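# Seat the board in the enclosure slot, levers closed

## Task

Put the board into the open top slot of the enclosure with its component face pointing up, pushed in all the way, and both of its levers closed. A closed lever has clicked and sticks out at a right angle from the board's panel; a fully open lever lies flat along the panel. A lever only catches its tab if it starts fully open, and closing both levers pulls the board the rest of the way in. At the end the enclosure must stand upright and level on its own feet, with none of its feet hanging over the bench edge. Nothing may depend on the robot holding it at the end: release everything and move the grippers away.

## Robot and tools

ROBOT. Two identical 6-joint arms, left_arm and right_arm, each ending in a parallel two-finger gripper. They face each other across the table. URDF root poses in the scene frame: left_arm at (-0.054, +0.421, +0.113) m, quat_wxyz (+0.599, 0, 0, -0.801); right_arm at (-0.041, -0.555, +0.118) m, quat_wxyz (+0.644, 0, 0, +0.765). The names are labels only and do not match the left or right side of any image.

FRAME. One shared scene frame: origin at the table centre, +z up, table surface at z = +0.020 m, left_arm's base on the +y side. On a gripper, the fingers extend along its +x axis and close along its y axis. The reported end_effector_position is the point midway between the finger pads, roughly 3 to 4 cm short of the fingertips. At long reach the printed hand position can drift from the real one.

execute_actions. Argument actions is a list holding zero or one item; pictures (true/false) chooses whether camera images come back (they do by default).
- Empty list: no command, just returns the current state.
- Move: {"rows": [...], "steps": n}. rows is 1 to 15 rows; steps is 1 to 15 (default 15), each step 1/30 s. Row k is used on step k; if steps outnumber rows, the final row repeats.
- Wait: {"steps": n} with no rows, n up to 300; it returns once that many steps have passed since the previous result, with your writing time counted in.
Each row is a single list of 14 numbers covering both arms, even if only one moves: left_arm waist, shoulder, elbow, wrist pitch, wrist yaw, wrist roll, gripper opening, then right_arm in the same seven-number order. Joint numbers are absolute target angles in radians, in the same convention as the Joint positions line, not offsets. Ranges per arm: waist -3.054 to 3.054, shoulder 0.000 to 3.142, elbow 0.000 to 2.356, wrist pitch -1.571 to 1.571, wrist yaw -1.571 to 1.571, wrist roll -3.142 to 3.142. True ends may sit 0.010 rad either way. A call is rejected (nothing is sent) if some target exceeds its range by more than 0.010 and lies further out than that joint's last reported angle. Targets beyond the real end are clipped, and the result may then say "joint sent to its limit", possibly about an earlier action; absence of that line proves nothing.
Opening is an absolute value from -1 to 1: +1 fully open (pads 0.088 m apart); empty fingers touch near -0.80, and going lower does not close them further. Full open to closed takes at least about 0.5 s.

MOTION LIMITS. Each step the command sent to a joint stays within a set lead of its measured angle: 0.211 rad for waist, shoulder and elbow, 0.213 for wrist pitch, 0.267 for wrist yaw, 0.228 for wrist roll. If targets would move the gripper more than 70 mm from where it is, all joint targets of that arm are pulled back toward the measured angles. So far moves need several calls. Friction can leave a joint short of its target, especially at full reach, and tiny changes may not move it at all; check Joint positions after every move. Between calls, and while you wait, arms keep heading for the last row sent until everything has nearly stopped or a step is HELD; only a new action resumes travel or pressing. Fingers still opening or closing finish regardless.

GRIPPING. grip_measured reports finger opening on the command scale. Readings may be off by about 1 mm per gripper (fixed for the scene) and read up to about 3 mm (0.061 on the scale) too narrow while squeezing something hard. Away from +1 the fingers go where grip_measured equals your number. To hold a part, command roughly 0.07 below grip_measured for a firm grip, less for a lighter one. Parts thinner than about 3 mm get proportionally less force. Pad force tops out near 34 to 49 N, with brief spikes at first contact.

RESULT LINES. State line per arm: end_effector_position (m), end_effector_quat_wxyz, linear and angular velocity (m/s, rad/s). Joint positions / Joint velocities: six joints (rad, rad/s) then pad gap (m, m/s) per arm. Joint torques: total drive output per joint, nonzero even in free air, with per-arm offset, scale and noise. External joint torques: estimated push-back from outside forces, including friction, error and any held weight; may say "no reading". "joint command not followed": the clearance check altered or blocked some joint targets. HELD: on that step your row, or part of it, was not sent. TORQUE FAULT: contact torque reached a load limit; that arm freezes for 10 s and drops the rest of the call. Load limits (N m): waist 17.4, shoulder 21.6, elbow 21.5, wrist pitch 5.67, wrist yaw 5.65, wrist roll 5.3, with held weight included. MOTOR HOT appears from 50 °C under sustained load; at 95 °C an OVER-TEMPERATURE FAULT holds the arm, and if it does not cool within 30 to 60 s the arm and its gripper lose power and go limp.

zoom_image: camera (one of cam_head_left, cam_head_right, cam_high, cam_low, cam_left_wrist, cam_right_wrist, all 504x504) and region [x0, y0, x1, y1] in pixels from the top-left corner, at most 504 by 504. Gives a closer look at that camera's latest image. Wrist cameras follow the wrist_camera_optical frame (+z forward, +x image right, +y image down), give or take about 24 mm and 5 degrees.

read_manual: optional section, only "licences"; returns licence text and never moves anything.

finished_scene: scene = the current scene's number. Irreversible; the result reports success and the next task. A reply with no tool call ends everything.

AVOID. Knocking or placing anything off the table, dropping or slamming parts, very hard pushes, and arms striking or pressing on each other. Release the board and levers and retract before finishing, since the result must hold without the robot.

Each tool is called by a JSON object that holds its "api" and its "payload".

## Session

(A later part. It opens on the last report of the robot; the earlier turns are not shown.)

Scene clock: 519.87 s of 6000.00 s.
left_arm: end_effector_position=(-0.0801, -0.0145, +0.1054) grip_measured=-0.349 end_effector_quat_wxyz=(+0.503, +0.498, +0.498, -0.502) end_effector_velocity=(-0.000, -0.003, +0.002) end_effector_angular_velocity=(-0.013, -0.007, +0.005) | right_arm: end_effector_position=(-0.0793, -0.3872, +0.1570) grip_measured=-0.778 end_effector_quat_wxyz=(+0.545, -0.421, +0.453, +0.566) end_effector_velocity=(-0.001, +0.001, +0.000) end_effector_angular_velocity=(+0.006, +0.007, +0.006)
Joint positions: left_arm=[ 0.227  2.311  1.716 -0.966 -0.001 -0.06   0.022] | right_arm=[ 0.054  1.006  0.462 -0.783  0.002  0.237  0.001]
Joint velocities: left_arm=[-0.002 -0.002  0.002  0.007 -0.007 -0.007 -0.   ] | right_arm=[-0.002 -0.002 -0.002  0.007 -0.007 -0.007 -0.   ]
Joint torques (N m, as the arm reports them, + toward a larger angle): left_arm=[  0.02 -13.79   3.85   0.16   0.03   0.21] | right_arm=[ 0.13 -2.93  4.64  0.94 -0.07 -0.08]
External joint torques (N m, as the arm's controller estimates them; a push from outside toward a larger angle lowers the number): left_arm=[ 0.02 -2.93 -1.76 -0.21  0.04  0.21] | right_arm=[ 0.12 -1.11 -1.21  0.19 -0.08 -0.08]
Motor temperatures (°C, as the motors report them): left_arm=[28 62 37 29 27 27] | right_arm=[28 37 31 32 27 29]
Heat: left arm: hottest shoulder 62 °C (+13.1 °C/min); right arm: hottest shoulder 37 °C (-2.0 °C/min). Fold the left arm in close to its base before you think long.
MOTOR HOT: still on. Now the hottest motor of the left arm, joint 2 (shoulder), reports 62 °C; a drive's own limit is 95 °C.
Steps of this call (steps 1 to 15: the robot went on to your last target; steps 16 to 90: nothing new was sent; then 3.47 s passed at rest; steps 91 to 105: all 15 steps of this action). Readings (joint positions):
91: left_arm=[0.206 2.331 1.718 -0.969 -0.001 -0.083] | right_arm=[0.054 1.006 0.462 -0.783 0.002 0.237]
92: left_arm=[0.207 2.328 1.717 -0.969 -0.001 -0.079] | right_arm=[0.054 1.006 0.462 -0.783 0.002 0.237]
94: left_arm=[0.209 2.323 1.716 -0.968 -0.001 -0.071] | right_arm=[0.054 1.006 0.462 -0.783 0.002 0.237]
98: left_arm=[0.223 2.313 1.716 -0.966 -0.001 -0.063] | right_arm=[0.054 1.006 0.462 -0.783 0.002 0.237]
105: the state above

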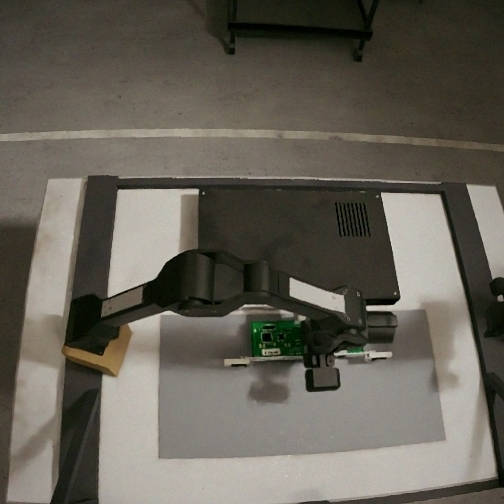

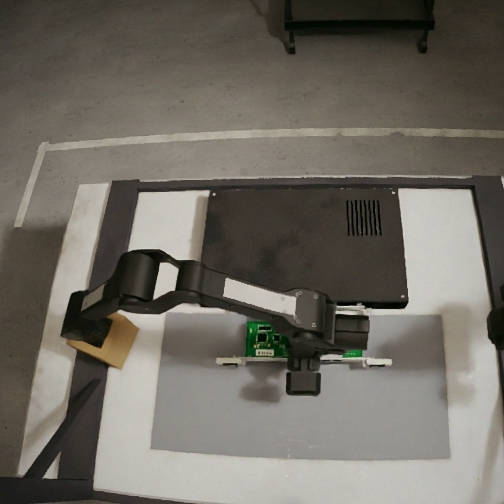

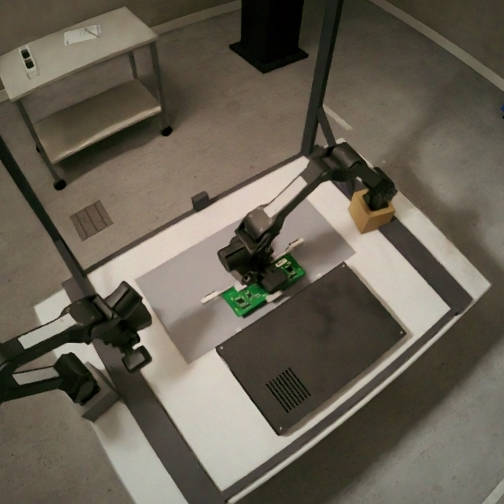

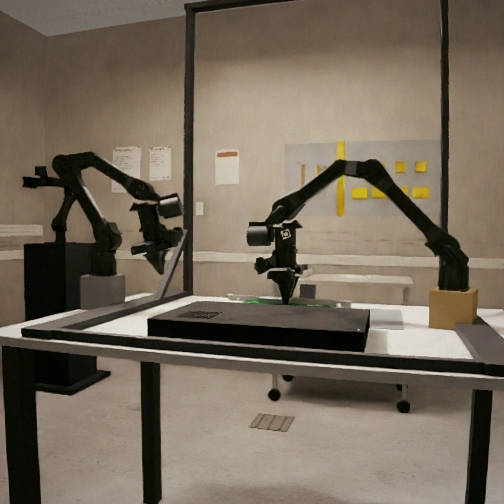

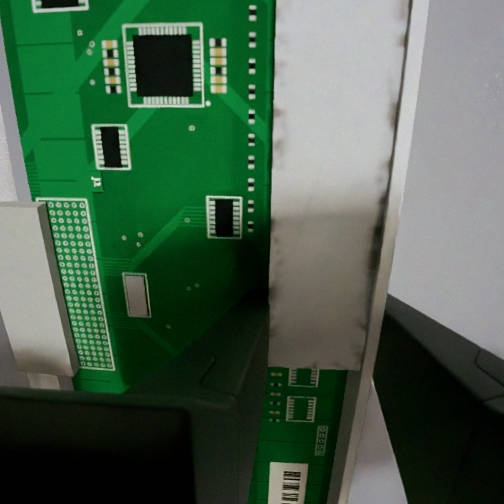

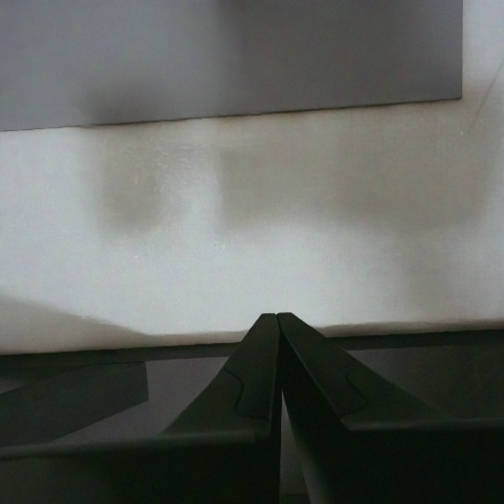

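{"api": "execute_actions", "payload": {"actions": [{"rows":[[0.235,2.30,1.70,-0.97,0,-0.047,-0.46,0.057,1.0,0.45,-0.78,0,0.234,-0.8],[0.242,2.30,1.70,-0.97,0,-0.04,-0.46,0.057,1.0,0.45,-0.78,0,0.234,-0.8],[0.249,2.30,1.70,-0.97,0,-0.033,-0.46,0.057,1.0,0.45,-0.78,0,0.234,-0.8],[0.256,2.30,1.70,-0.97,0,-0.026,-0.46,0.057,1.0,0.45,-0.78,0,0.234,-0.8],[0.263,2.30,1.70,-0.97,0,-0.019,-0.46,0.057,1.0,0.45,-0.78,0,0.234,-0.8],[0.27,2.30,1.70,-0.97,0,-0.012,-0.46,0.057,1.0,0.45,-0.78,0,0.234,-0.8],[0.277,2.30,1.70,-0.97,0,-0.005,-0.46,0.057,1.0,0.45,-0.78,0,0.234,-0.8],[0.284,2.30,1.70,-0.97,0,0.002,-0.46,0.057,1.0,0.45,-0.78,0,0.234,-0.8]]}]}}

{"api": "zoom_image", "payload": {"camera": "cam_high", "region": [190,220,350,350]}}

Scene clock: 533.47 s of 6000.00 s.
left_arm: end_effector_position=(-0.0546, -0.0128, +0.1037) grip_measured=-0.349 end_effector_quat_wxyz=(+0.501, +0.499, +0.501, -0.499) end_effector_velocity=(-0.006, +0.002, +0.002) end_effector_angular_velocity=(+0.002, +0.022, -0.029) | right_arm: end_effector_position=(-0.0793, -0.3872, +0.1570) grip_measured=-0.778 end_effector_quat_wxyz=(+0.545, -0.421, +0.453, +0.566) end_effector_velocity=(-0.001, +0.001, +0.000) end_effector_angular_velocity=(+0.006, +0.007, +0.006)
Joint positions: left_arm=[ 0.286  2.311  1.709 -0.968 -0.001 -0.005  0.022] | right_arm=[ 0.054  1.006  0.462 -0.783  0.002  0.237  0.001]
Joint velocities: left_arm=[-0.007 -0.007 -0.002 -0.007  0.022  0.022 -0.   ] | right_arm=[-0.002 -0.002 -0.002  0.007 -0.007 -0.007 -0.   ]
Joint torques (N m, as the arm reports them, + toward a larger angle): left_arm=[ -0.21 -13.02   3.73  -0.13   0.02   0.21] | right_arm=[ 0.13 -2.9   4.62  0.94 -0.07 -0.09]
External joint torques (N m, as the arm's controller estimates them; a push from outside toward a larger angle lowers the number): left_arm=[-0.12 -2.07 -1.88 -0.48  0.02  0.21] | right_arm=[ 0.13 -1.06 -1.27  0.18 -0.08 -0.09]
Motor temperatures (°C, as the motors report them): left_arm=[28 66 37 29 27 27] | right_arm=[28 37 31 32 27 29]
Heat: left arm: hottest shoulder 66 °C (+15.2 °C/min); right arm: hottest shoulder 37 °C (-1.0 °C/min). Fold the left arm in close to its base before you think long.
MOTOR HOT: still on. Now the hottest motor of the left arm, joint 2 (shoulder), reports 66 °C; a drive's own limit is 95 °C.
Steps of this call (steps 1 to 15: the robot went on to your last target; steps 16 to 90: nothing new was sent; then 10.10 s passed at rest; steps 91 to 105: all 15 steps of this action). Readings (joint positions):
91: left_arm=[0.228 2.311 1.715 -0.966 -0.001 -0.058] | right_arm=[0.054 1.006 0.462 -0.783 0.002 0.237]
92: left_arm=[0.228 2.311 1.714 -0.966 -0.001 -0.054] | right_arm=[0.054 1.006 0.462 -0.783 0.002 0.237]
94: left_arm=[0.234 2.311 1.712 -0.967 -0.001 -0.044] | right_arm=[0.054 1.006 0.462 -0.783 0.002 0.237]
98: left_arm=[0.261 2.311 1.709 -0.968 -0.001 -0.020] | right_arm=[0.054 1.006 0.462 -0.783 0.002 0.237]
105: the state above

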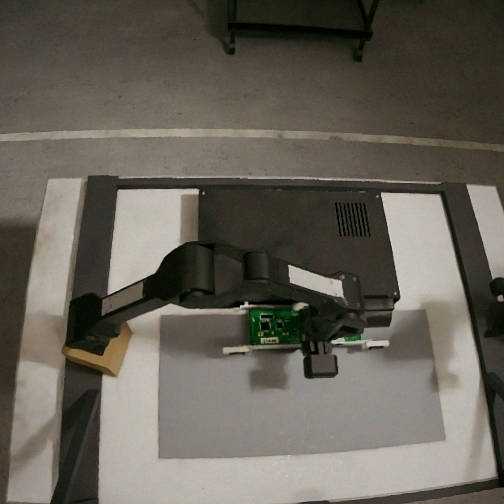

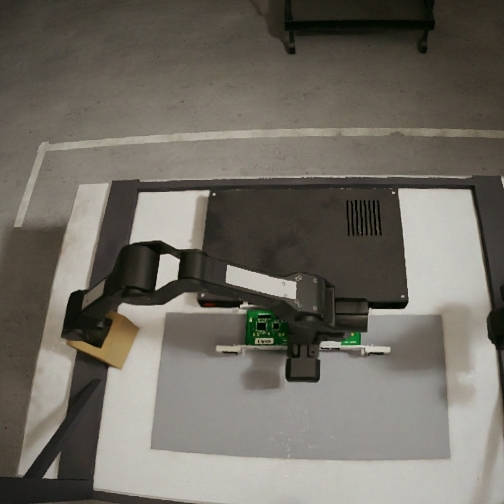

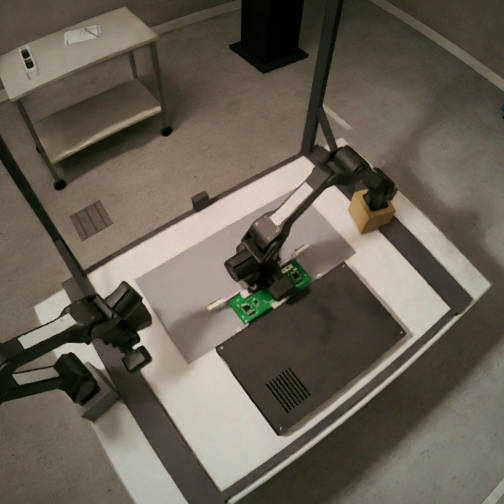

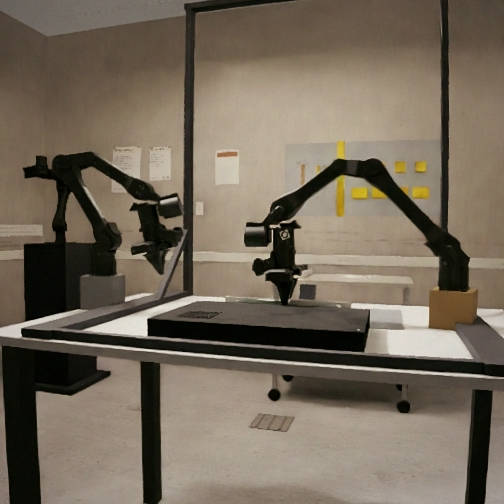

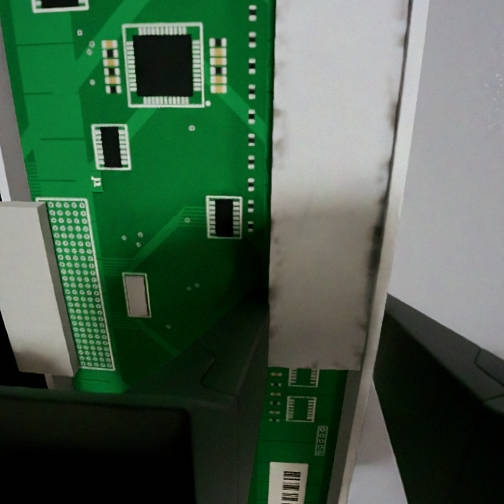

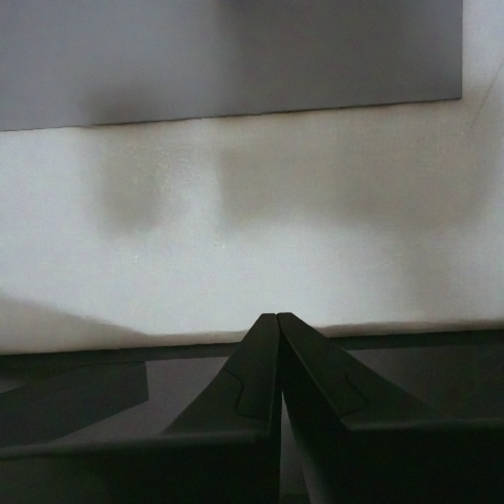

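Region (190, 220, 350, 350) of cam_high's 504x504 image, scaled by 3.150, with more detail than that image has; it fills the top 410 rows of this view, and the rest is white.

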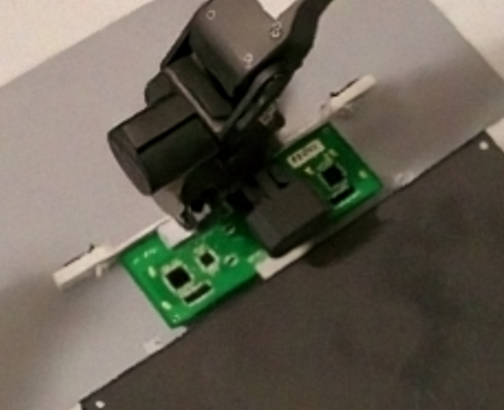

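Connector entering. Advance.

{"api": "execute_actions", "payload": {"actions": [{"rows":[[0.29,2.30,1.70,-0.97,0,0.008,-0.46,0.057,1.0,0.45,-0.78,0,0.234,-0.8],[0.296,2.30,1.70,-0.97,0,0.014,-0.46,0.057,1.0,0.45,-0.78,0,0.234,-0.8],[0.302,2.30,1.70,-0.97,0,0.02,-0.46,0.057,1.0,0.45,-0.78,0,0.234,-0.8],[0.308,2.30,1.70,-0.97,0,0.026,-0.46,0.057,1.0,0.45,-0.78,0,0.234,-0.8],[0.314,2.30,1.70,-0.97,0,0.032,-0.46,0.057,1.0,0.45,-0.78,0,0.234,-0.8],[0.32,2.30,1.70,-0.97,0,0.038,-0.46,0.057,1.0,0.45,-0.78,0,0.234,-0.8],[0.326,2.30,1.70,-0.97,0,0.044,-0.46,0.057,1.0,0.45,-0.78,0,0.234,-0.8],[0.332,2.30,1.70,-0.97,0,0.05,-0.46,0.057,1.0,0.45,-0.78,0,0.234,-0.8],[0.338,2.30,1.70,-0.97,0,0.056,-0.46,0.057,1.0,0.45,-0.78,0,0.234,-0.8]]}]}}

Scene clock: 542.67 s of 6000.00 s.
left_arm: end_effector_position=(-0.0331, -0.0112, +0.1035) grip_measured=-0.349 end_effector_quat_wxyz=(+0.498, +0.500, +0.502, -0.500) end_effector_velocity=(+0.002, -0.001, +0.000) end_effector_angular_velocity=(-0.007, -0.008, +0.024) | right_arm: end_effector_position=(-0.0793, -0.3872, +0.1570) grip_measured=-0.778 end_effector_quat_wxyz=(+0.545, -0.421, +0.453, +0.566) end_effector_velocity=(+0.002, -0.000, +0.001) end_effector_angular_velocity=(-0.000, -0.009, +0.003)
Joint positions: left_arm=[ 0.336  2.311  1.708 -0.972  0.002  0.05   0.022] | right_arm=[ 0.054  1.006  0.462 -0.783  0.002  0.237  0.001]
Joint velocities: left_arm=[ 0.002 -0.002 -0.002  0.007 -0.007 -0.022 -0.   ] | right_arm=[-0.002 -0.002  0.002 -0.007  0.007 -0.007  0.   ]
Joint torques (N m, as the arm reports them, + toward a larger angle): left_arm=[  0.15 -12.94   3.9    0.15  -0.09   0.22] | right_arm=[ 0.12 -2.91  4.62  0.94 -0.07 -0.08]
External joint torques (N m, as the arm's controller estimates them; a push from outside toward a larger angle lowers the number): left_arm=[ 0.1  -2.06 -1.7  -0.21 -0.08  0.2 ] | right_arm=[ 0.13 -1.06 -1.3   0.17 -0.08 -0.08]
Motor temperatures (°C, as the motors report them): left_arm=[28 68 37 29 27 27] | right_arm=[28 37 31 32 27 29]
Heat: left arm: hottest shoulder 68 °C (+16.0 °C/min); right arm: hottest shoulder 37 °C (-1.0 °C/min). Fold the left arm in close to its base before you think long.
MOTOR HOT: still on. Now the hottest motor of the left arm, joint 2 (shoulder), reports 68 °C; a drive's own limit is 95 °C.
Steps of this call (steps 1 to 15: the robot went on to your last target; steps 16 to 90: nothing new was sent; then 5.70 s passed at rest; steps 91 to 105: all 15 steps of this action). Readings (joint positions):
91: left_arm=[0.286 2.311 1.709 -0.968 -0.001 -0.002] | right_arm=[0.054 1.006 0.462 -0.783 0.002 0.237]
92: left_arm=[0.286 2.311 1.709 -0.968 -0.001 0.001] | right_arm=[0.054 1.006 0.462 -0.783 0.002 0.237]
94: left_arm=[0.290 2.311 1.709 -0.968 -0.001 0.010] | right_arm=[0.054 1.006 0.462 -0.783 0.002 0.237]
98: left_arm=[0.311 2.311 1.709 -0.968 -0.001 0.031] | right_arm=[0.054 1.006 0.462 -0.783 0.002 0.237]
105: the state above

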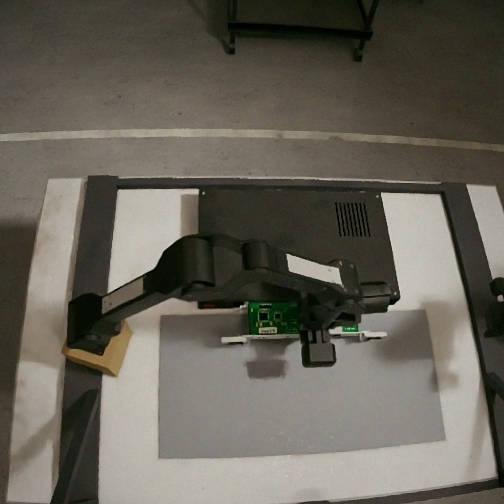

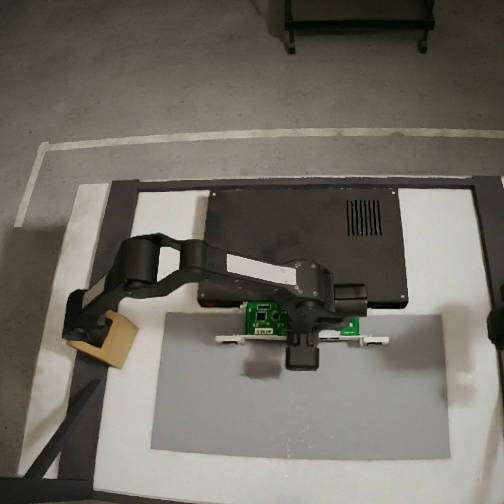

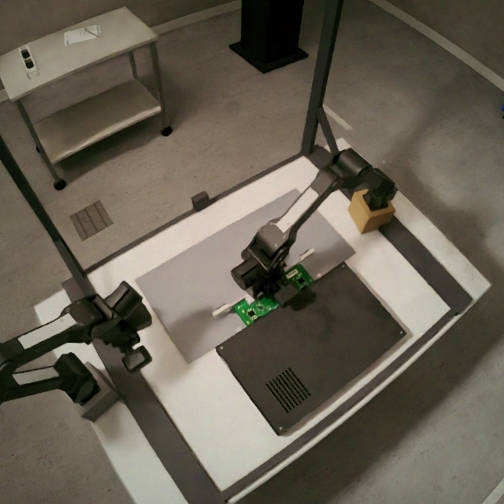

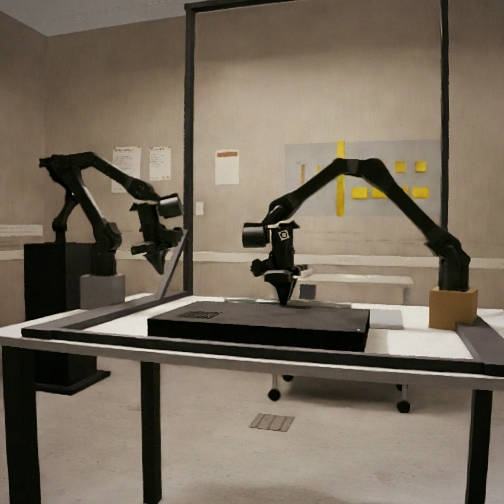

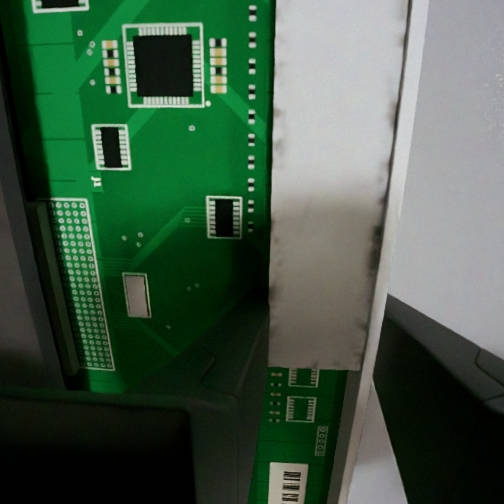

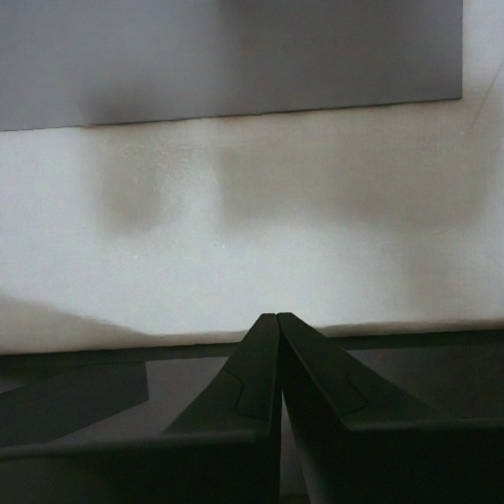

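{"api": "execute_actions", "payload": {"actions": [{"rows":[[0.345,2.30,1.70,-0.972,0,0.063,-0.46,0.057,1.0,0.45,-0.78,0,0.234,-0.8],[0.352,2.30,1.70,-0.972,0,0.07,-0.46,0.057,1.0,0.45,-0.78,0,0.234,-0.8],[0.359,2.30,1.70,-0.972,0,0.077,-0.46,0.057,1.0,0.45,-0.78,0,0.234,-0.8],[0.366,2.30,1.70,-0.972,0,0.084,-0.46,0.057,1.0,0.45,-0.78,0,0.234,-0.8],[0.373,2.30,1.70,-0.972,0,0.091,-0.46,0.057,1.0,0.45,-0.78,0,0.234,-0.8],[0.38,2.30,1.70,-0.972,0,0.098,-0.46,0.057,1.0,0.45,-0.78,0,0.234,-0.8],[0.387,2.30,1.70,-0.97,0,0.105,-0.46,0.057,1.0,0.45,-0.78,0,0.234,-0.8],[0.394,2.30,1.70,-0.968,0,0.112,-0.46,0.057,1.0,0.45,-0.78,0,0.234,-0.8],[0.401,2.30,1.70,-0.966,0,0.119,-0.46,0.057,1.0,0.45,-0.78,0,0.234,-0.8],[0.406,2.30,1.70,-0.965,0,0.124,-0.46,0.057,1.0,0.45,-0.78,0,0.234,-0.8]]}]}}

Scene clock: 553.93 s of 6000.00 s.
left_arm: end_effector_position=(-0.0245, -0.0079, +0.1033) grip_measured=-0.349 end_effector_quat_wxyz=(+0.479, +0.506, +0.500, -0.514) end_effector_velocity=(+0.004, +0.001, +0.002) end_effector_angular_velocity=(+0.002, -0.007, -0.015) | right_arm: end_effector_position=(-0.0793, -0.3872, +0.1570) grip_measured=-0.778 end_effector_quat_wxyz=(+0.545, -0.421, +0.453, +0.566) end_effector_velocity=(+0.002, -0.002, -0.001) end_effector_angular_velocity=(-0.006, -0.007, -0.011)
Joint positions: left_arm=[ 0.366  2.31   1.705 -0.981  0.028  0.12   0.022] | right_arm=[ 0.054  1.006  0.462 -0.783  0.002  0.237  0.001]
Joint velocities: left_arm=[ 0.007 -0.002  0.002 -0.007 -0.007  0.022  0.   ] | right_arm=[-0.002 -0.002 -0.002 -0.007  0.007  0.007 -0.   ]
Joint torques (N m, as the arm reports them, + toward a larger angle): left_arm=[  3.9  -12.85   4.16   1.31  -1.13   0.06] | right_arm=[ 0.14 -2.93  4.61  0.93 -0.08 -0.08]
External joint torques (N m, as the arm's controller estimates them; a push from outside toward a larger angle lowers the number): left_arm=[ 3.88 -1.97 -1.44  0.98 -1.15  0.05] | right_arm=[ 0.14 -1.09 -1.25  0.19 -0.08 -0.08]
Motor temperatures (°C, as the motors report them): left_arm=[28 69 37 29 27 27] | right_arm=[28 37 31 32 27 29]
Heat: left arm: hottest shoulder 69 °C (+14.0 °C/min); right arm: hottest shoulder 37 °C (-1.0 °C/min). Fold the left arm in close to its base before you think long.
MOTOR HOT: still on. Now the hottest motor of the left arm, joint 2 (shoulder), reports 69 °C; a drive's own limit is 95 °C.
Steps of this call (steps 1 to 15: the robot went on to your last target; steps 16 to 90: nothing new was sent; then 7.77 s passed at rest; steps 91 to 105: all 15 steps of this action). Readings (joint positions):
91: left_arm=[0.336 2.311 1.708 -0.972 0.002 0.052] | right_arm=[0.054 1.006 0.462 -0.783 0.002 0.237]
92: left_arm=[0.337 2.311 1.708 -0.972 0.002 0.055] | right_arm=[0.054 1.006 0.462 -0.783 0.002 0.237]
94: left_arm=[0.342 2.311 1.707 -0.974 0.005 0.067] | right_arm=[0.054 1.006 0.462 -0.783 0.002 0.237]
98: left_arm=[0.357 2.311 1.706 -0.979 0.016 0.098] | right_arm=[0.054 1.006 0.462 -0.783 0.002 0.237]
105: the state above

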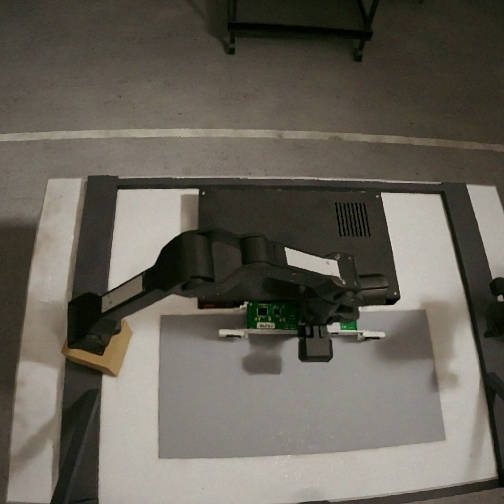

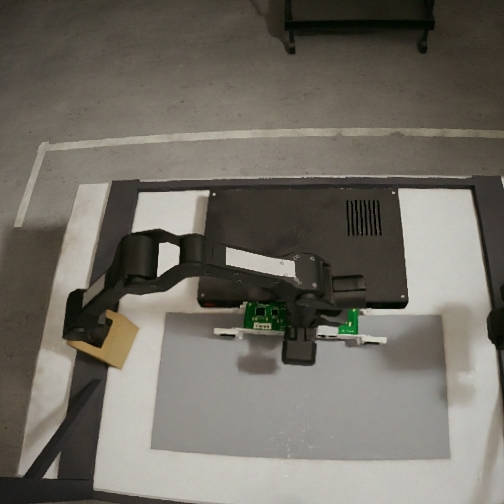

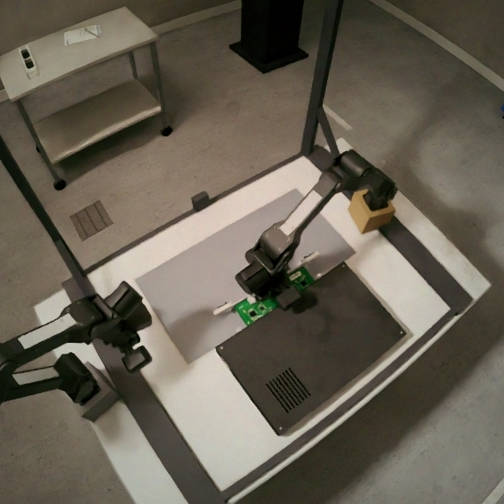

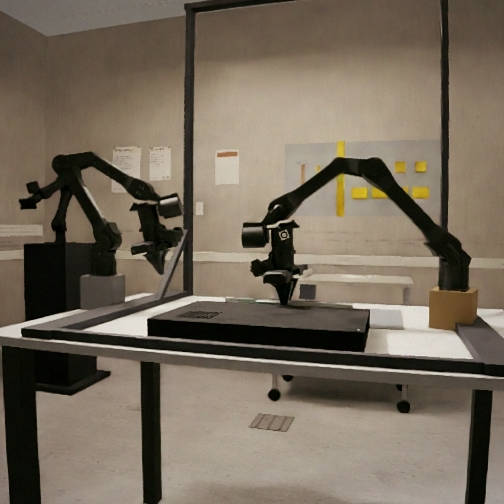

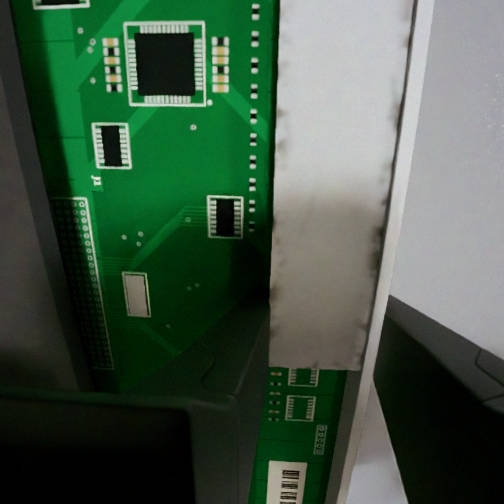

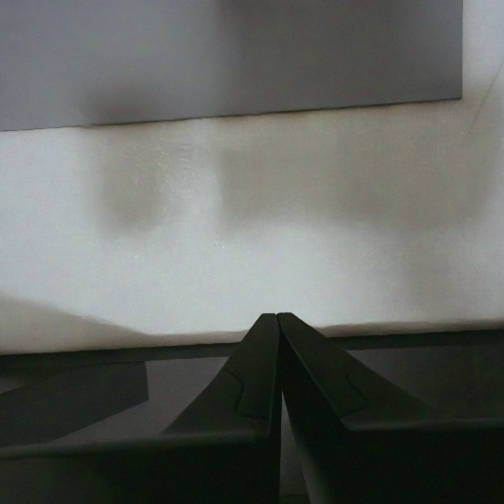

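{"api": "execute_actions", "payload": {"actions": [{"rows":[[0.37,2.295,1.70,-0.97,0,0.09,-0.46,0.057,1.0,0.45,-0.78,0,0.234,-0.8],[0.35,2.29,1.695,-0.97,0,0.07,-0.46,0.057,1.0,0.45,-0.78,0,0.234,-0.8],[0.34,2.287,1.688,-0.967,0,0.055,-0.46,0.057,1.0,0.45,-0.78,0,0.234,-0.8],[0.335,2.283,1.68,-0.963,0,0.043,-0.46,0.057,1.0,0.45,-0.78,0,0.234,-0.8],[0.332,2.279,1.672,-0.96,0,0.043,-0.46,0.057,1.0,0.45,-0.78,0,0.234,-0.8],[0.332,2.274,1.664,-0.956,0,0.043,-0.46,0.057,1.0,0.45,-0.78,0,0.234,-0.8],[0.332,2.268,1.655,-0.952,0,0.043,-0.46,0.057,1.0,0.45,-0.78,0,0.234,-0.8]]}], "pictures": false}}

{"api": "execute_actions", "payload": {"actions": [{"rows":[[0.34,2.268,1.655,-0.952,0,0.056,-0.46,0.057,1.0,0.45,-0.78,0,0.234,-0.8],[0.345,2.268,1.655,-0.952,0,0.061,-0.46,0.057,1.0,0.45,-0.78,0,0.234,-0.8],[0.35,2.268,1.655,-0.952,0,0.066,-0.46,0.057,1.0,0.45,-0.78,0,0.234,-0.8],[0.355,2.268,1.655,-0.952,0,0.071,-0.46,0.057,1.0,0.45,-0.78,0,0.234,-0.8],[0.36,2.268,1.655,-0.952,0,0.076,-0.46,0.057,1.0,0.45,-0.78,0,0.234,-0.8],[0.365,2.268,1.655,-0.952,0,0.081,-0.46,0.057,1.0,0.45,-0.78,0,0.234,-0.8],[0.37,2.268,1.655,-0.952,0,0.086,-0.46,0.057,1.0,0.45,-0.78,0,0.234,-0.8],[0.375,2.268,1.655,-0.952,0,0.091,-0.46,0.057,1.0,0.45,-0.78,0,0.234,-0.8],[0.38,2.268,1.655,-0.952,0,0.096,-0.46,0.057,1.0,0.45,-0.78,0,0.234,-0.8]]}]}}

Scene clock: 572.97 s of 6000.00 s.
left_arm: end_effector_position=(-0.0343, -0.0070, +0.1035) grip_measured=-0.349 end_effector_quat_wxyz=(+0.498, +0.500, +0.498, -0.503) end_effector_velocity=(-0.000, +0.005, +0.000) end_effector_angular_velocity=(+0.013, -0.007, +0.005) | right_arm: end_effector_position=(-0.0793, -0.3872, +0.1570) grip_measured=-0.778 end_effector_quat_wxyz=(+0.545, -0.421, +0.453, +0.566) end_effector_velocity=(+0.003, -0.005, -0.002) end_effector_angular_velocity=(-0.019, -0.014, +0.003)
Joint positions: left_arm=[ 0.334  2.289  1.669 -0.948  0.003  0.055  0.022] | right_arm=[ 0.054  1.006  0.462 -0.783  0.002  0.237  0.001]
Joint velocities: left_arm=[-0.002 -0.007 -0.012 -0.007 -0.007 -0.007  0.   ] | right_arm=[-0.002 -0.002 -0.002 -0.022  0.007 -0.007 -0.   ]
Joint torques (N m, as the arm reports them, + toward a larger angle): left_arm=[ -0.18 -13.8    3.27  -0.39  -0.11  -0.42] | right_arm=[ 0.14 -2.89  4.63  0.93 -0.08 -0.08]
External joint torques (N m, as the arm's controller estimates them; a push from outside toward a larger angle lowers the number): left_arm=[-0.25 -3.17 -2.23 -0.73 -0.1  -0.42] | right_arm=[ 0.16 -1.08 -1.15  0.22 -0.09 -0.08]
Motor temperatures (°C, as the motors report them): left_arm=[29 71 37 31 28 27] | right_arm=[28 37 31 32 27 29]
Heat: left arm: hottest shoulder 71 °C (+12.2 °C/min); right arm: hottest shoulder 37 °C (-1.0 °C/min). Fold the left arm in close to its base before you think long.
MOTOR HOT: still on. Now the hottest motor of the left arm, joint 2 (shoulder), reports 71 °C; a drive's own limit is 95 °C.
Steps of this call (steps 1 to 15: the robot went on to your last target; steps 16 to 90: nothing new was sent; then 15.53 s passed at rest; steps 91 to 105: all 15 steps of this action). Readings (joint positions):
91: left_arm=[0.365 2.309 1.705 -0.981 0.027 0.121] | right_arm=[0.054 1.006 0.462 -0.783 0.002 0.237]
92: left_arm=[0.362 2.309 1.704 -0.980 0.021 0.113] | right_arm=[0.054 1.006 0.462 -0.783 0.002 0.237]
94: left_arm=[0.351 2.307 1.698 -0.971 0.009 0.088] | right_arm=[0.054 1.006 0.462 -0.783 0.002 0.237]
98: left_arm=[0.336 2.296 1.679 -0.955 0.003 0.061] | right_arm=[0.054 1.006 0.462 -0.783 0.002 0.237]
105: the state above

Scene clock: 573.47 s of 6000.00 s.
left_arm: end_effector_position=(-0.0304, -0.0074, +0.1045) grip_measured=-0.349 end_effector_quat_wxyz=(+0.491, +0.495, +0.500, -0.514) end_effector_velocity=(+0.000, -0.001, -0.002) end_effector_angular_velocity=(-0.002, -0.008, -0.010) | right_arm: end_effector_position=(-0.0793, -0.3872, +0.1570) grip_measured=-0.778 end_effector_quat_wxyz=(+0.545, -0.421, +0.453, +0.566) end_effector_velocity=(+0.003, -0.005, -0.002) end_effector_angular_velocity=(-0.019, -0.014, +0.003)
Joint positions: left_arm=[ 0.352  2.286  1.669 -0.945  0.029  0.084  0.022] | right_arm=[ 0.054  1.006  0.462 -0.783  0.002  0.237  0.001]
Joint velocities: left_arm=[-0.002  0.002 -0.002  0.007 -0.007  0.007 -0.   ] | right_arm=[-0.002 -0.002 -0.002 -0.022  0.007 -0.007  0.   ]
Joint torques (N m, as the arm reports them, + toward a larger angle): left_arm=[  2.71 -13.63   3.27  -0.53  -1.17   0.41] | right_arm=[ 0.13 -2.91  4.63  0.93 -0.07 -0.08]
External joint torques (N m, as the arm's controller estimates them; a push from outside toward a larger angle lowers the number): left_arm=[ 2.67 -3.03 -2.26 -0.9  -1.19  0.4 ] | right_arm=[ 0.13 -1.09 -1.17  0.21 -0.08 -0.08]
Motor temperatures (°C, as the motors report them): left_arm=[29 71 37 31 28 27] | right_arm=[28 37 31 32 27 29]
Heat: left arm: hottest shoulder 71 °C (+12.1 °C/min); right arm: hottest shoulder 37 °C (-1.0 °C/min). Fold the left arm in close to its base before you think long.
MOTOR HOT: still on. Now the hottest motor of the left arm, joint 2 (shoulder), reports 71 °C; a drive's own limit is 95 °C.
Steps of this call (steps 1 to 15: all 15 steps of this action). Readings (joint positions):
1: left_arm=[0.334 2.289 1.669 -0.947 0.003 0.055] | right_arm=[0.054 1.006 0.462 -0.783 0.002 0.237]
2: left_arm=[0.334 2.289 1.669 -0.947 0.003 0.055] | right_arm=[0.054 1.006 0.462 -0.783 0.002 0.237]
4: left_arm=[0.335 2.288 1.669 -0.947 0.005 0.059] | right_arm=[0.054 1.006 0.462 -0.783 0.002 0.237]
8: left_arm=[0.344 2.287 1.669 -0.946 0.020 0.071] | right_arm=[0.054 1.006 0.462 -0.783 0.002 0.237]
15: the state above

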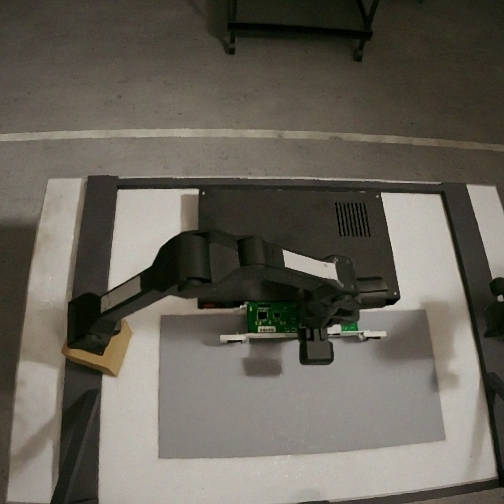

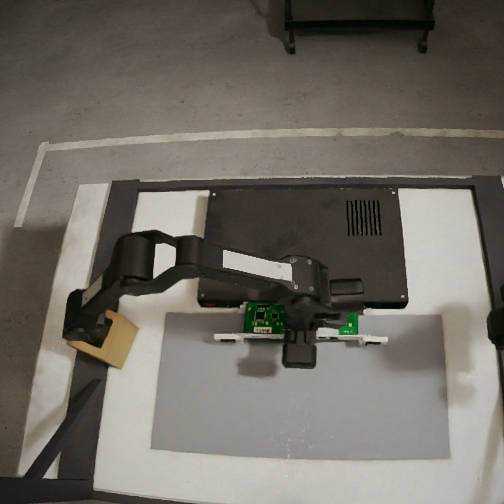

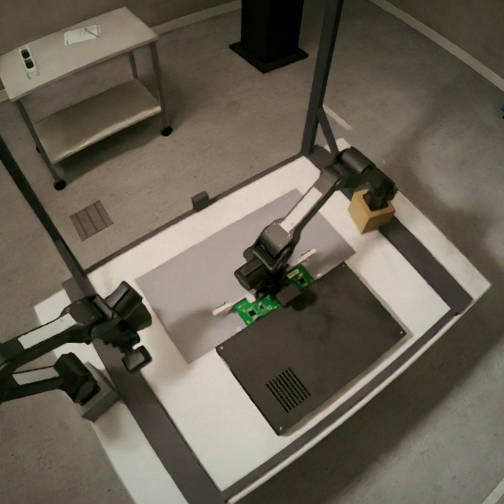

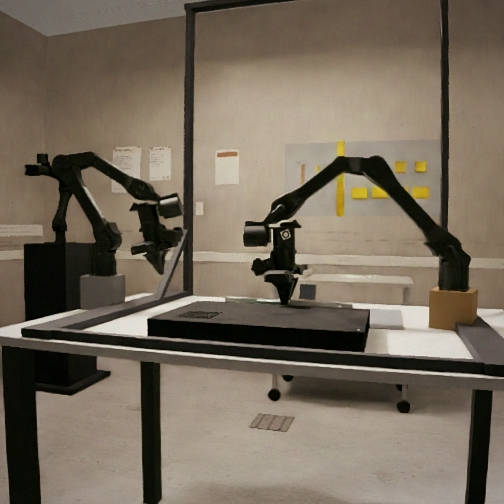

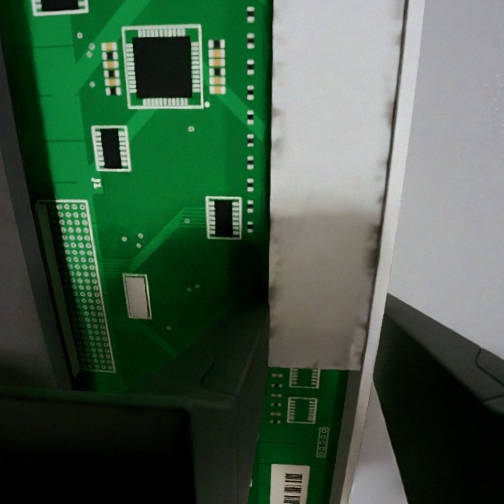

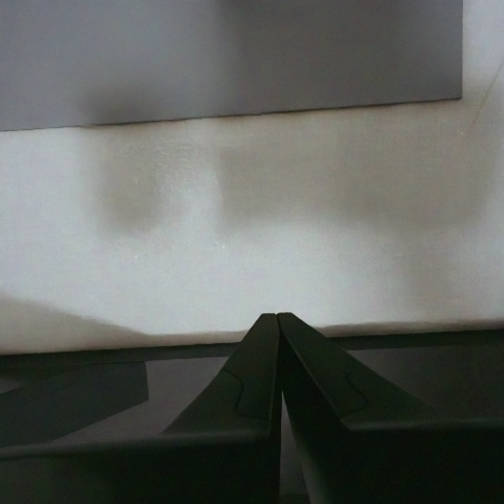

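{"api": "execute_actions", "payload": {"actions": [{"rows":[[0.35,2.28,1.665,-0.952,0,0.06,-0.46,0.057,1.0,0.45,-0.78,0,0.234,-0.8],[0.335,2.29,1.675,-0.954,0,0.045,-0.46,0.057,1.0,0.45,-0.78,0,0.234,-0.8],[0.328,2.30,1.685,-0.956,0,0.04,-0.46,0.057,1.0,0.45,-0.78,0,0.234,-0.8],[0.328,2.31,1.693,-0.958,0,0.04,-0.46,0.057,1.0,0.45,-0.78,0,0.234,-0.8],[0.328,2.315,1.697,-0.96,0,0.04,-0.46,0.057,1.0,0.45,-0.78,0,0.234,-0.8]]}], "pictures": false}}

{"api": "execute_actions", "payload": {"actions": [{"rows":[[0.335,2.315,1.697,-0.96,0,0.05,-0.46,0.057,1.0,0.45,-0.78,0,0.234,-0.8],[0.34,2.315,1.697,-0.96,0,0.055,-0.46,0.057,1.0,0.45,-0.78,0,0.234,-0.8],[0.345,2.315,1.697,-0.96,0,0.06,-0.46,0.057,1.0,0.45,-0.78,0,0.234,-0.8],[0.35,2.315,1.697,-0.96,0,0.065,-0.46,0.057,1.0,0.45,-0.78,0,0.234,-0.8],[0.355,2.315,1.697,-0.96,0,0.07,-0.46,0.057,1.0,0.45,-0.78,0,0.234,-0.8],[0.36,2.315,1.697,-0.96,0,0.075,-0.46,0.057,1.0,0.45,-0.78,0,0.234,-0.8],[0.365,2.315,1.697,-0.96,0,0.08,-0.46,0.057,1.0,0.45,-0.78,0,0.234,-0.8],[0.37,2.315,1.697,-0.96,0,0.085,-0.46,0.057,1.0,0.45,-0.78,0,0.234,-0.8],[0.375,2.315,1.697,-0.96,0,0.09,-0.46,0.057,1.0,0.45,-0.78,0,0.234,-0.8]]}], "pictures": false}}

Scene clock: 589.00 s of 6000.00 s.
left_arm: end_effector_position=(-0.0357, -0.0078, +0.1017) grip_measured=-0.349 end_effector_quat_wxyz=(+0.498, +0.501, +0.502, -0.500) end_effector_velocity=(+0.000, +0.001, -0.000) end_effector_angular_velocity=(+0.008, -0.007, +0.005) | right_arm: end_effector_position=(-0.0793, -0.3872, +0.1570) grip_measured=-0.778 end_effector_quat_wxyz=(+0.545, -0.421, +0.453, +0.566) end_effector_velocity=(-0.001, +0.001, +0.000) end_effector_angular_velocity=(+0.006, +0.007, +0.006)
Joint positions: left_arm=[ 0.331  2.301  1.683 -0.957  0.003  0.046  0.022] | right_arm=[ 0.054  1.006  0.462 -0.783  0.002  0.237  0.001]
Joint velocities: left_arm=[-0.002  0.002  0.002 -0.007 -0.007 -0.007 -0.   ] | right_arm=[-0.002 -0.002 -0.002  0.007 -0.007 -0.007 -0.   ]
Joint torques (N m, as the arm reports them, + toward a larger angle): left_arm=[ -0.29 -10.15   6.05  -0.17  -0.12  -0.2 ] | right_arm=[ 0.12 -2.91  4.63  0.93 -0.07 -0.09]
External joint torques (N m, as the arm's controller estimates them; a push from outside toward a larger angle lowers the number): left_arm=[-0.29  0.57  0.52 -0.52 -0.12 -0.2 ] | right_arm=[ 0.12 -1.07 -1.28  0.17 -0.08 -0.08]
Motor temperatures (°C, as the motors report them): left_arm=[29 73 37 30 29 27] | right_arm=[28 37 31 32 27 29]
Heat: left arm: hottest shoulder 73 °C (+8.1 °C/min); right arm: hottest shoulder 37 °C (+0.0 °C/min). Fold the left arm in close to its base before you think long.
MOTOR HOT: still on. Now the hottest motor of the left arm, joint 2 (shoulder), reports 73 °C; a drive's own limit is 95 °C.
Steps of this call (steps 1 to 15: the robot went on to your last target; steps 16 to 90: nothing new was sent; then 12.03 s passed at rest; steps 91 to 105: all 15 steps of this action). Readings (joint positions):
91: left_arm=[0.352 2.286 1.669 -0.945 0.028 0.083] | right_arm=[0.054 1.006 0.462 -0.783 0.002 0.237]
92: left_arm=[0.349 2.286 1.669 -0.945 0.023 0.076] | right_arm=[0.054 1.006 0.462 -0.783 0.002 0.237]
94: left_arm=[0.341 2.288 1.671 -0.946 0.009 0.064] | right_arm=[0.054 1.006 0.462 -0.783 0.002 0.237]
98: left_arm=[0.332 2.297 1.680 -0.956 0.003 0.050] | right_arm=[0.054 1.006 0.462 -0.783 0.002 0.237]
105: the state above

Scene clock: 589.50 s of 6000.00 s.
left_arm: end_effector_position=(-0.0275, -0.0096, +0.1031) grip_measured=-0.349 end_effector_quat_wxyz=(+0.495, +0.495, +0.503, -0.507) end_effector_velocity=(+0.004, +0.001, +0.002) end_effector_angular_velocity=(+0.004, -0.022, -0.005) | right_arm: end_effector_position=(-0.0793, -0.3872, +0.1570) grip_measured=-0.778 end_effector_quat_wxyz=(+0.545, -0.421, +0.453, +0.566) end_effector_velocity=(-0.002, -0.003, -0.001) end_effector_angular_velocity=(-0.017, +0.020, -0.004)
Joint positions: left_arm=[ 0.356  2.302  1.69  -0.956  0.021  0.072  0.022] | right_arm=[ 0.054  1.006  0.462 -0.783  0.002  0.237  0.001]
Joint velocities: left_arm=[ 0.002 -0.002  0.002 -0.007 -0.022  0.007 -0.   ] | right_arm=[-0.002  0.002 -0.002 -0.007 -0.022  0.007 -0.   ]
Joint torques (N m, as the arm reports them, + toward a larger angle): left_arm=[  1.85 -10.16   5.48  -0.28  -0.84   0.67] | right_arm=[ 0.13 -2.91  4.62  0.93 -0.07 -0.08]
External joint torques (N m, as the arm's controller estimates them; a push from outside toward a larger angle lowers the number): left_arm=[ 1.75  0.6  -0.1  -0.64 -0.84  0.67] | right_arm=[ 0.12 -1.09 -1.26  0.18 -0.07 -0.08]
Motor temperatures (°C, as the motors report them): left_arm=[29 73 37 30 29 27] | right_arm=[28 37 31 32 27 29]
Heat: left arm: hottest shoulder 73 °C (+8.0 °C/min); right arm: hottest shoulder 37 °C (+0.0 °C/min). Fold the left arm in close to its base before you think long.
MOTOR HOT: still on. Now the hottest motor of the left arm, joint 2 (shoulder), reports 73 °C; a drive's own limit is 95 °C.
Steps of this call (steps 1 to 15: all 15 steps of this action). Readings (joint positions):
1: left_arm=[0.331 2.301 1.684 -0.957 0.003 0.046] | right_arm=[0.054 1.006 0.462 -0.783 0.002 0.237]
2: left_arm=[0.331 2.301 1.684 -0.957 0.003 0.046] | right_arm=[0.054 1.006 0.462 -0.783 0.002 0.237]
4: left_arm=[0.333 2.302 1.684 -0.957 0.003 0.048] | right_arm=[0.054 1.006 0.462 -0.783 0.002 0.237]
8: left_arm=[0.347 2.302 1.687 -0.956 0.010 0.062] | right_arm=[0.054 1.006 0.462 -0.783 0.002 0.237]
15: the state above

{"api": "execute_actions", "payload": {"actions": []}}

Scene clock: 607.33 s of 6000.00 s.
left_arm: end_effector_position=(-0.0275, -0.0096, +0.1031) grip_measured=-0.349 end_effector_quat_wxyz=(+0.495, +0.495, +0.503, -0.507) end_effector_velocity=(+0.002, +0.002, +0.000) end_effector_angular_velocity=(+0.008, -0.022, -0.024) | right_arm: end_effector_position=(-0.0793, -0.3872, +0.1570) grip_measured=-0.778 end_effector_quat_wxyz=(+0.545, -0.421, +0.453, +0.566) end_effector_velocity=(-0.000, -0.002, -0.001) end_effector_angular_velocity=(-0.008, +0.004, +0.006)
Joint positions: left_arm=[ 0.356  2.302  1.69  -0.956  0.021  0.072  0.022] | right_arm=[ 0.054  1.006  0.462 -0.783  0.002  0.237  0.001]
Joint velocities: left_arm=[-0.002 -0.002 -0.002 -0.007 -0.022  0.022 -0.   ] | right_arm=[-0.002 -0.002 -0.002 -0.007 -0.007 -0.007  0.   ]
Joint torques (N m, as the arm reports them, + toward a larger angle): left_arm=[  1.9  -10.15   5.49  -0.28  -0.84   0.69] | right_arm=[ 0.13 -2.9   4.61  0.93 -0.07 -0.09]
External joint torques (N m, as the arm's controller estimates them; a push from outside toward a larger angle lowers the number): left_arm=[ 1.98  0.6  -0.06 -0.63 -0.85  0.69] | right_arm=[ 0.14 -1.07 -1.25  0.18 -0.08 -0.09]
Motor temperatures (°C, as the motors report them): left_arm=[29 69 39 30 29 27] | right_arm=[28 36 31 32 27 29]
Heat: left arm: hottest shoulder 69 °C (+1.0 °C/min); right arm: hottest shoulder 36 °C (-1.0 °C/min). Fold the left arm in close to its base before you think long.
MOTOR HOT: still on. Now the hottest motor of the left arm, joint 2 (shoulder), reports 69 °C; a drive's own limit is 95 °C.
Steps of this call (steps 1 to 15: the robot went on to your last target; steps 16 to 90: nothing new was sent; then 14.83 s passed at rest). Readings (joint positions):
1: left_arm=[0.356 2.302 1.690 -0.956 0.021 0.072] | right_arm=[0.054 1.006 0.462 -0.783 0.002 0.237]
2: left_arm=[0.356 2.302 1.690 -0.956 0.021 0.072] | right_arm=[0.054 1.006 0.462 -0.783 0.002 0.237]
4: left_arm=[0.356 2.302 1.690 -0.956 0.021 0.072] | right_arm=[0.054 1.006 0.462 -0.783 0.002 0.237]
8: left_arm=[0.356 2.302 1.690 -0.956 0.021 0.072] | right_arm=[0.054 1.006 0.462 -0.783 0.002 0.237]
90: the state above
All arms were judged still, so your last target was given up. Only a new action makes them travel on or press farther. Fingers that are still opening or closing keep moving.

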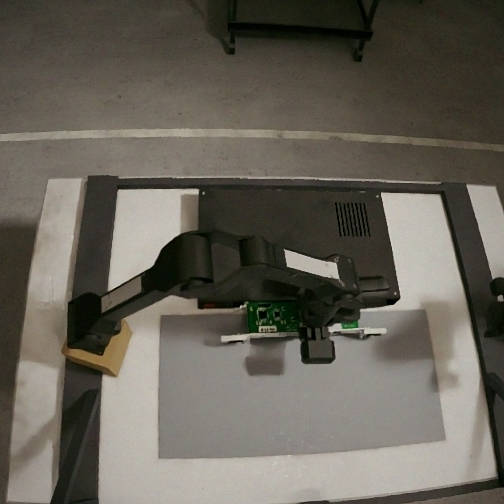

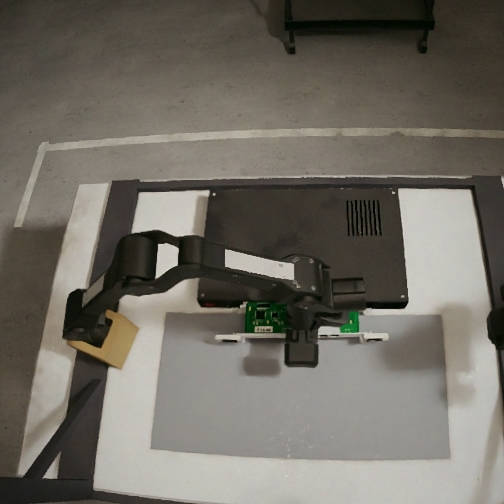

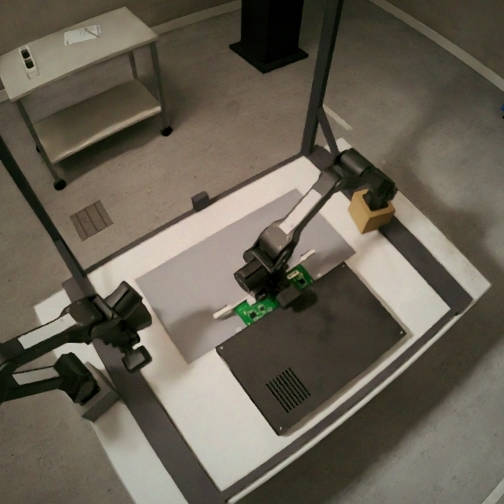

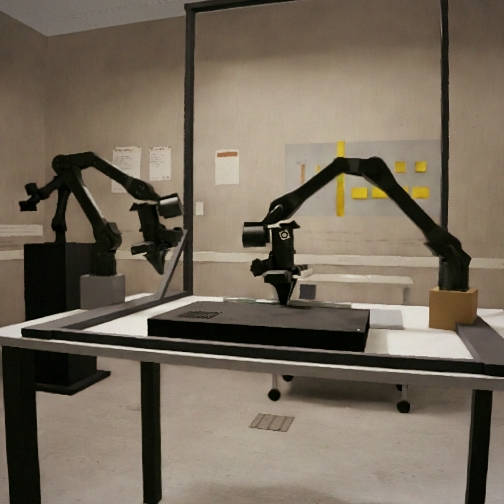

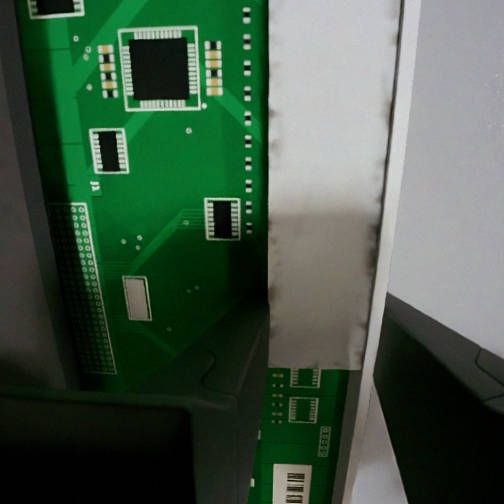

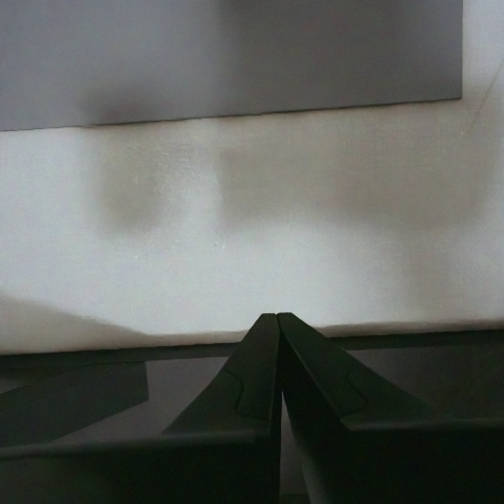

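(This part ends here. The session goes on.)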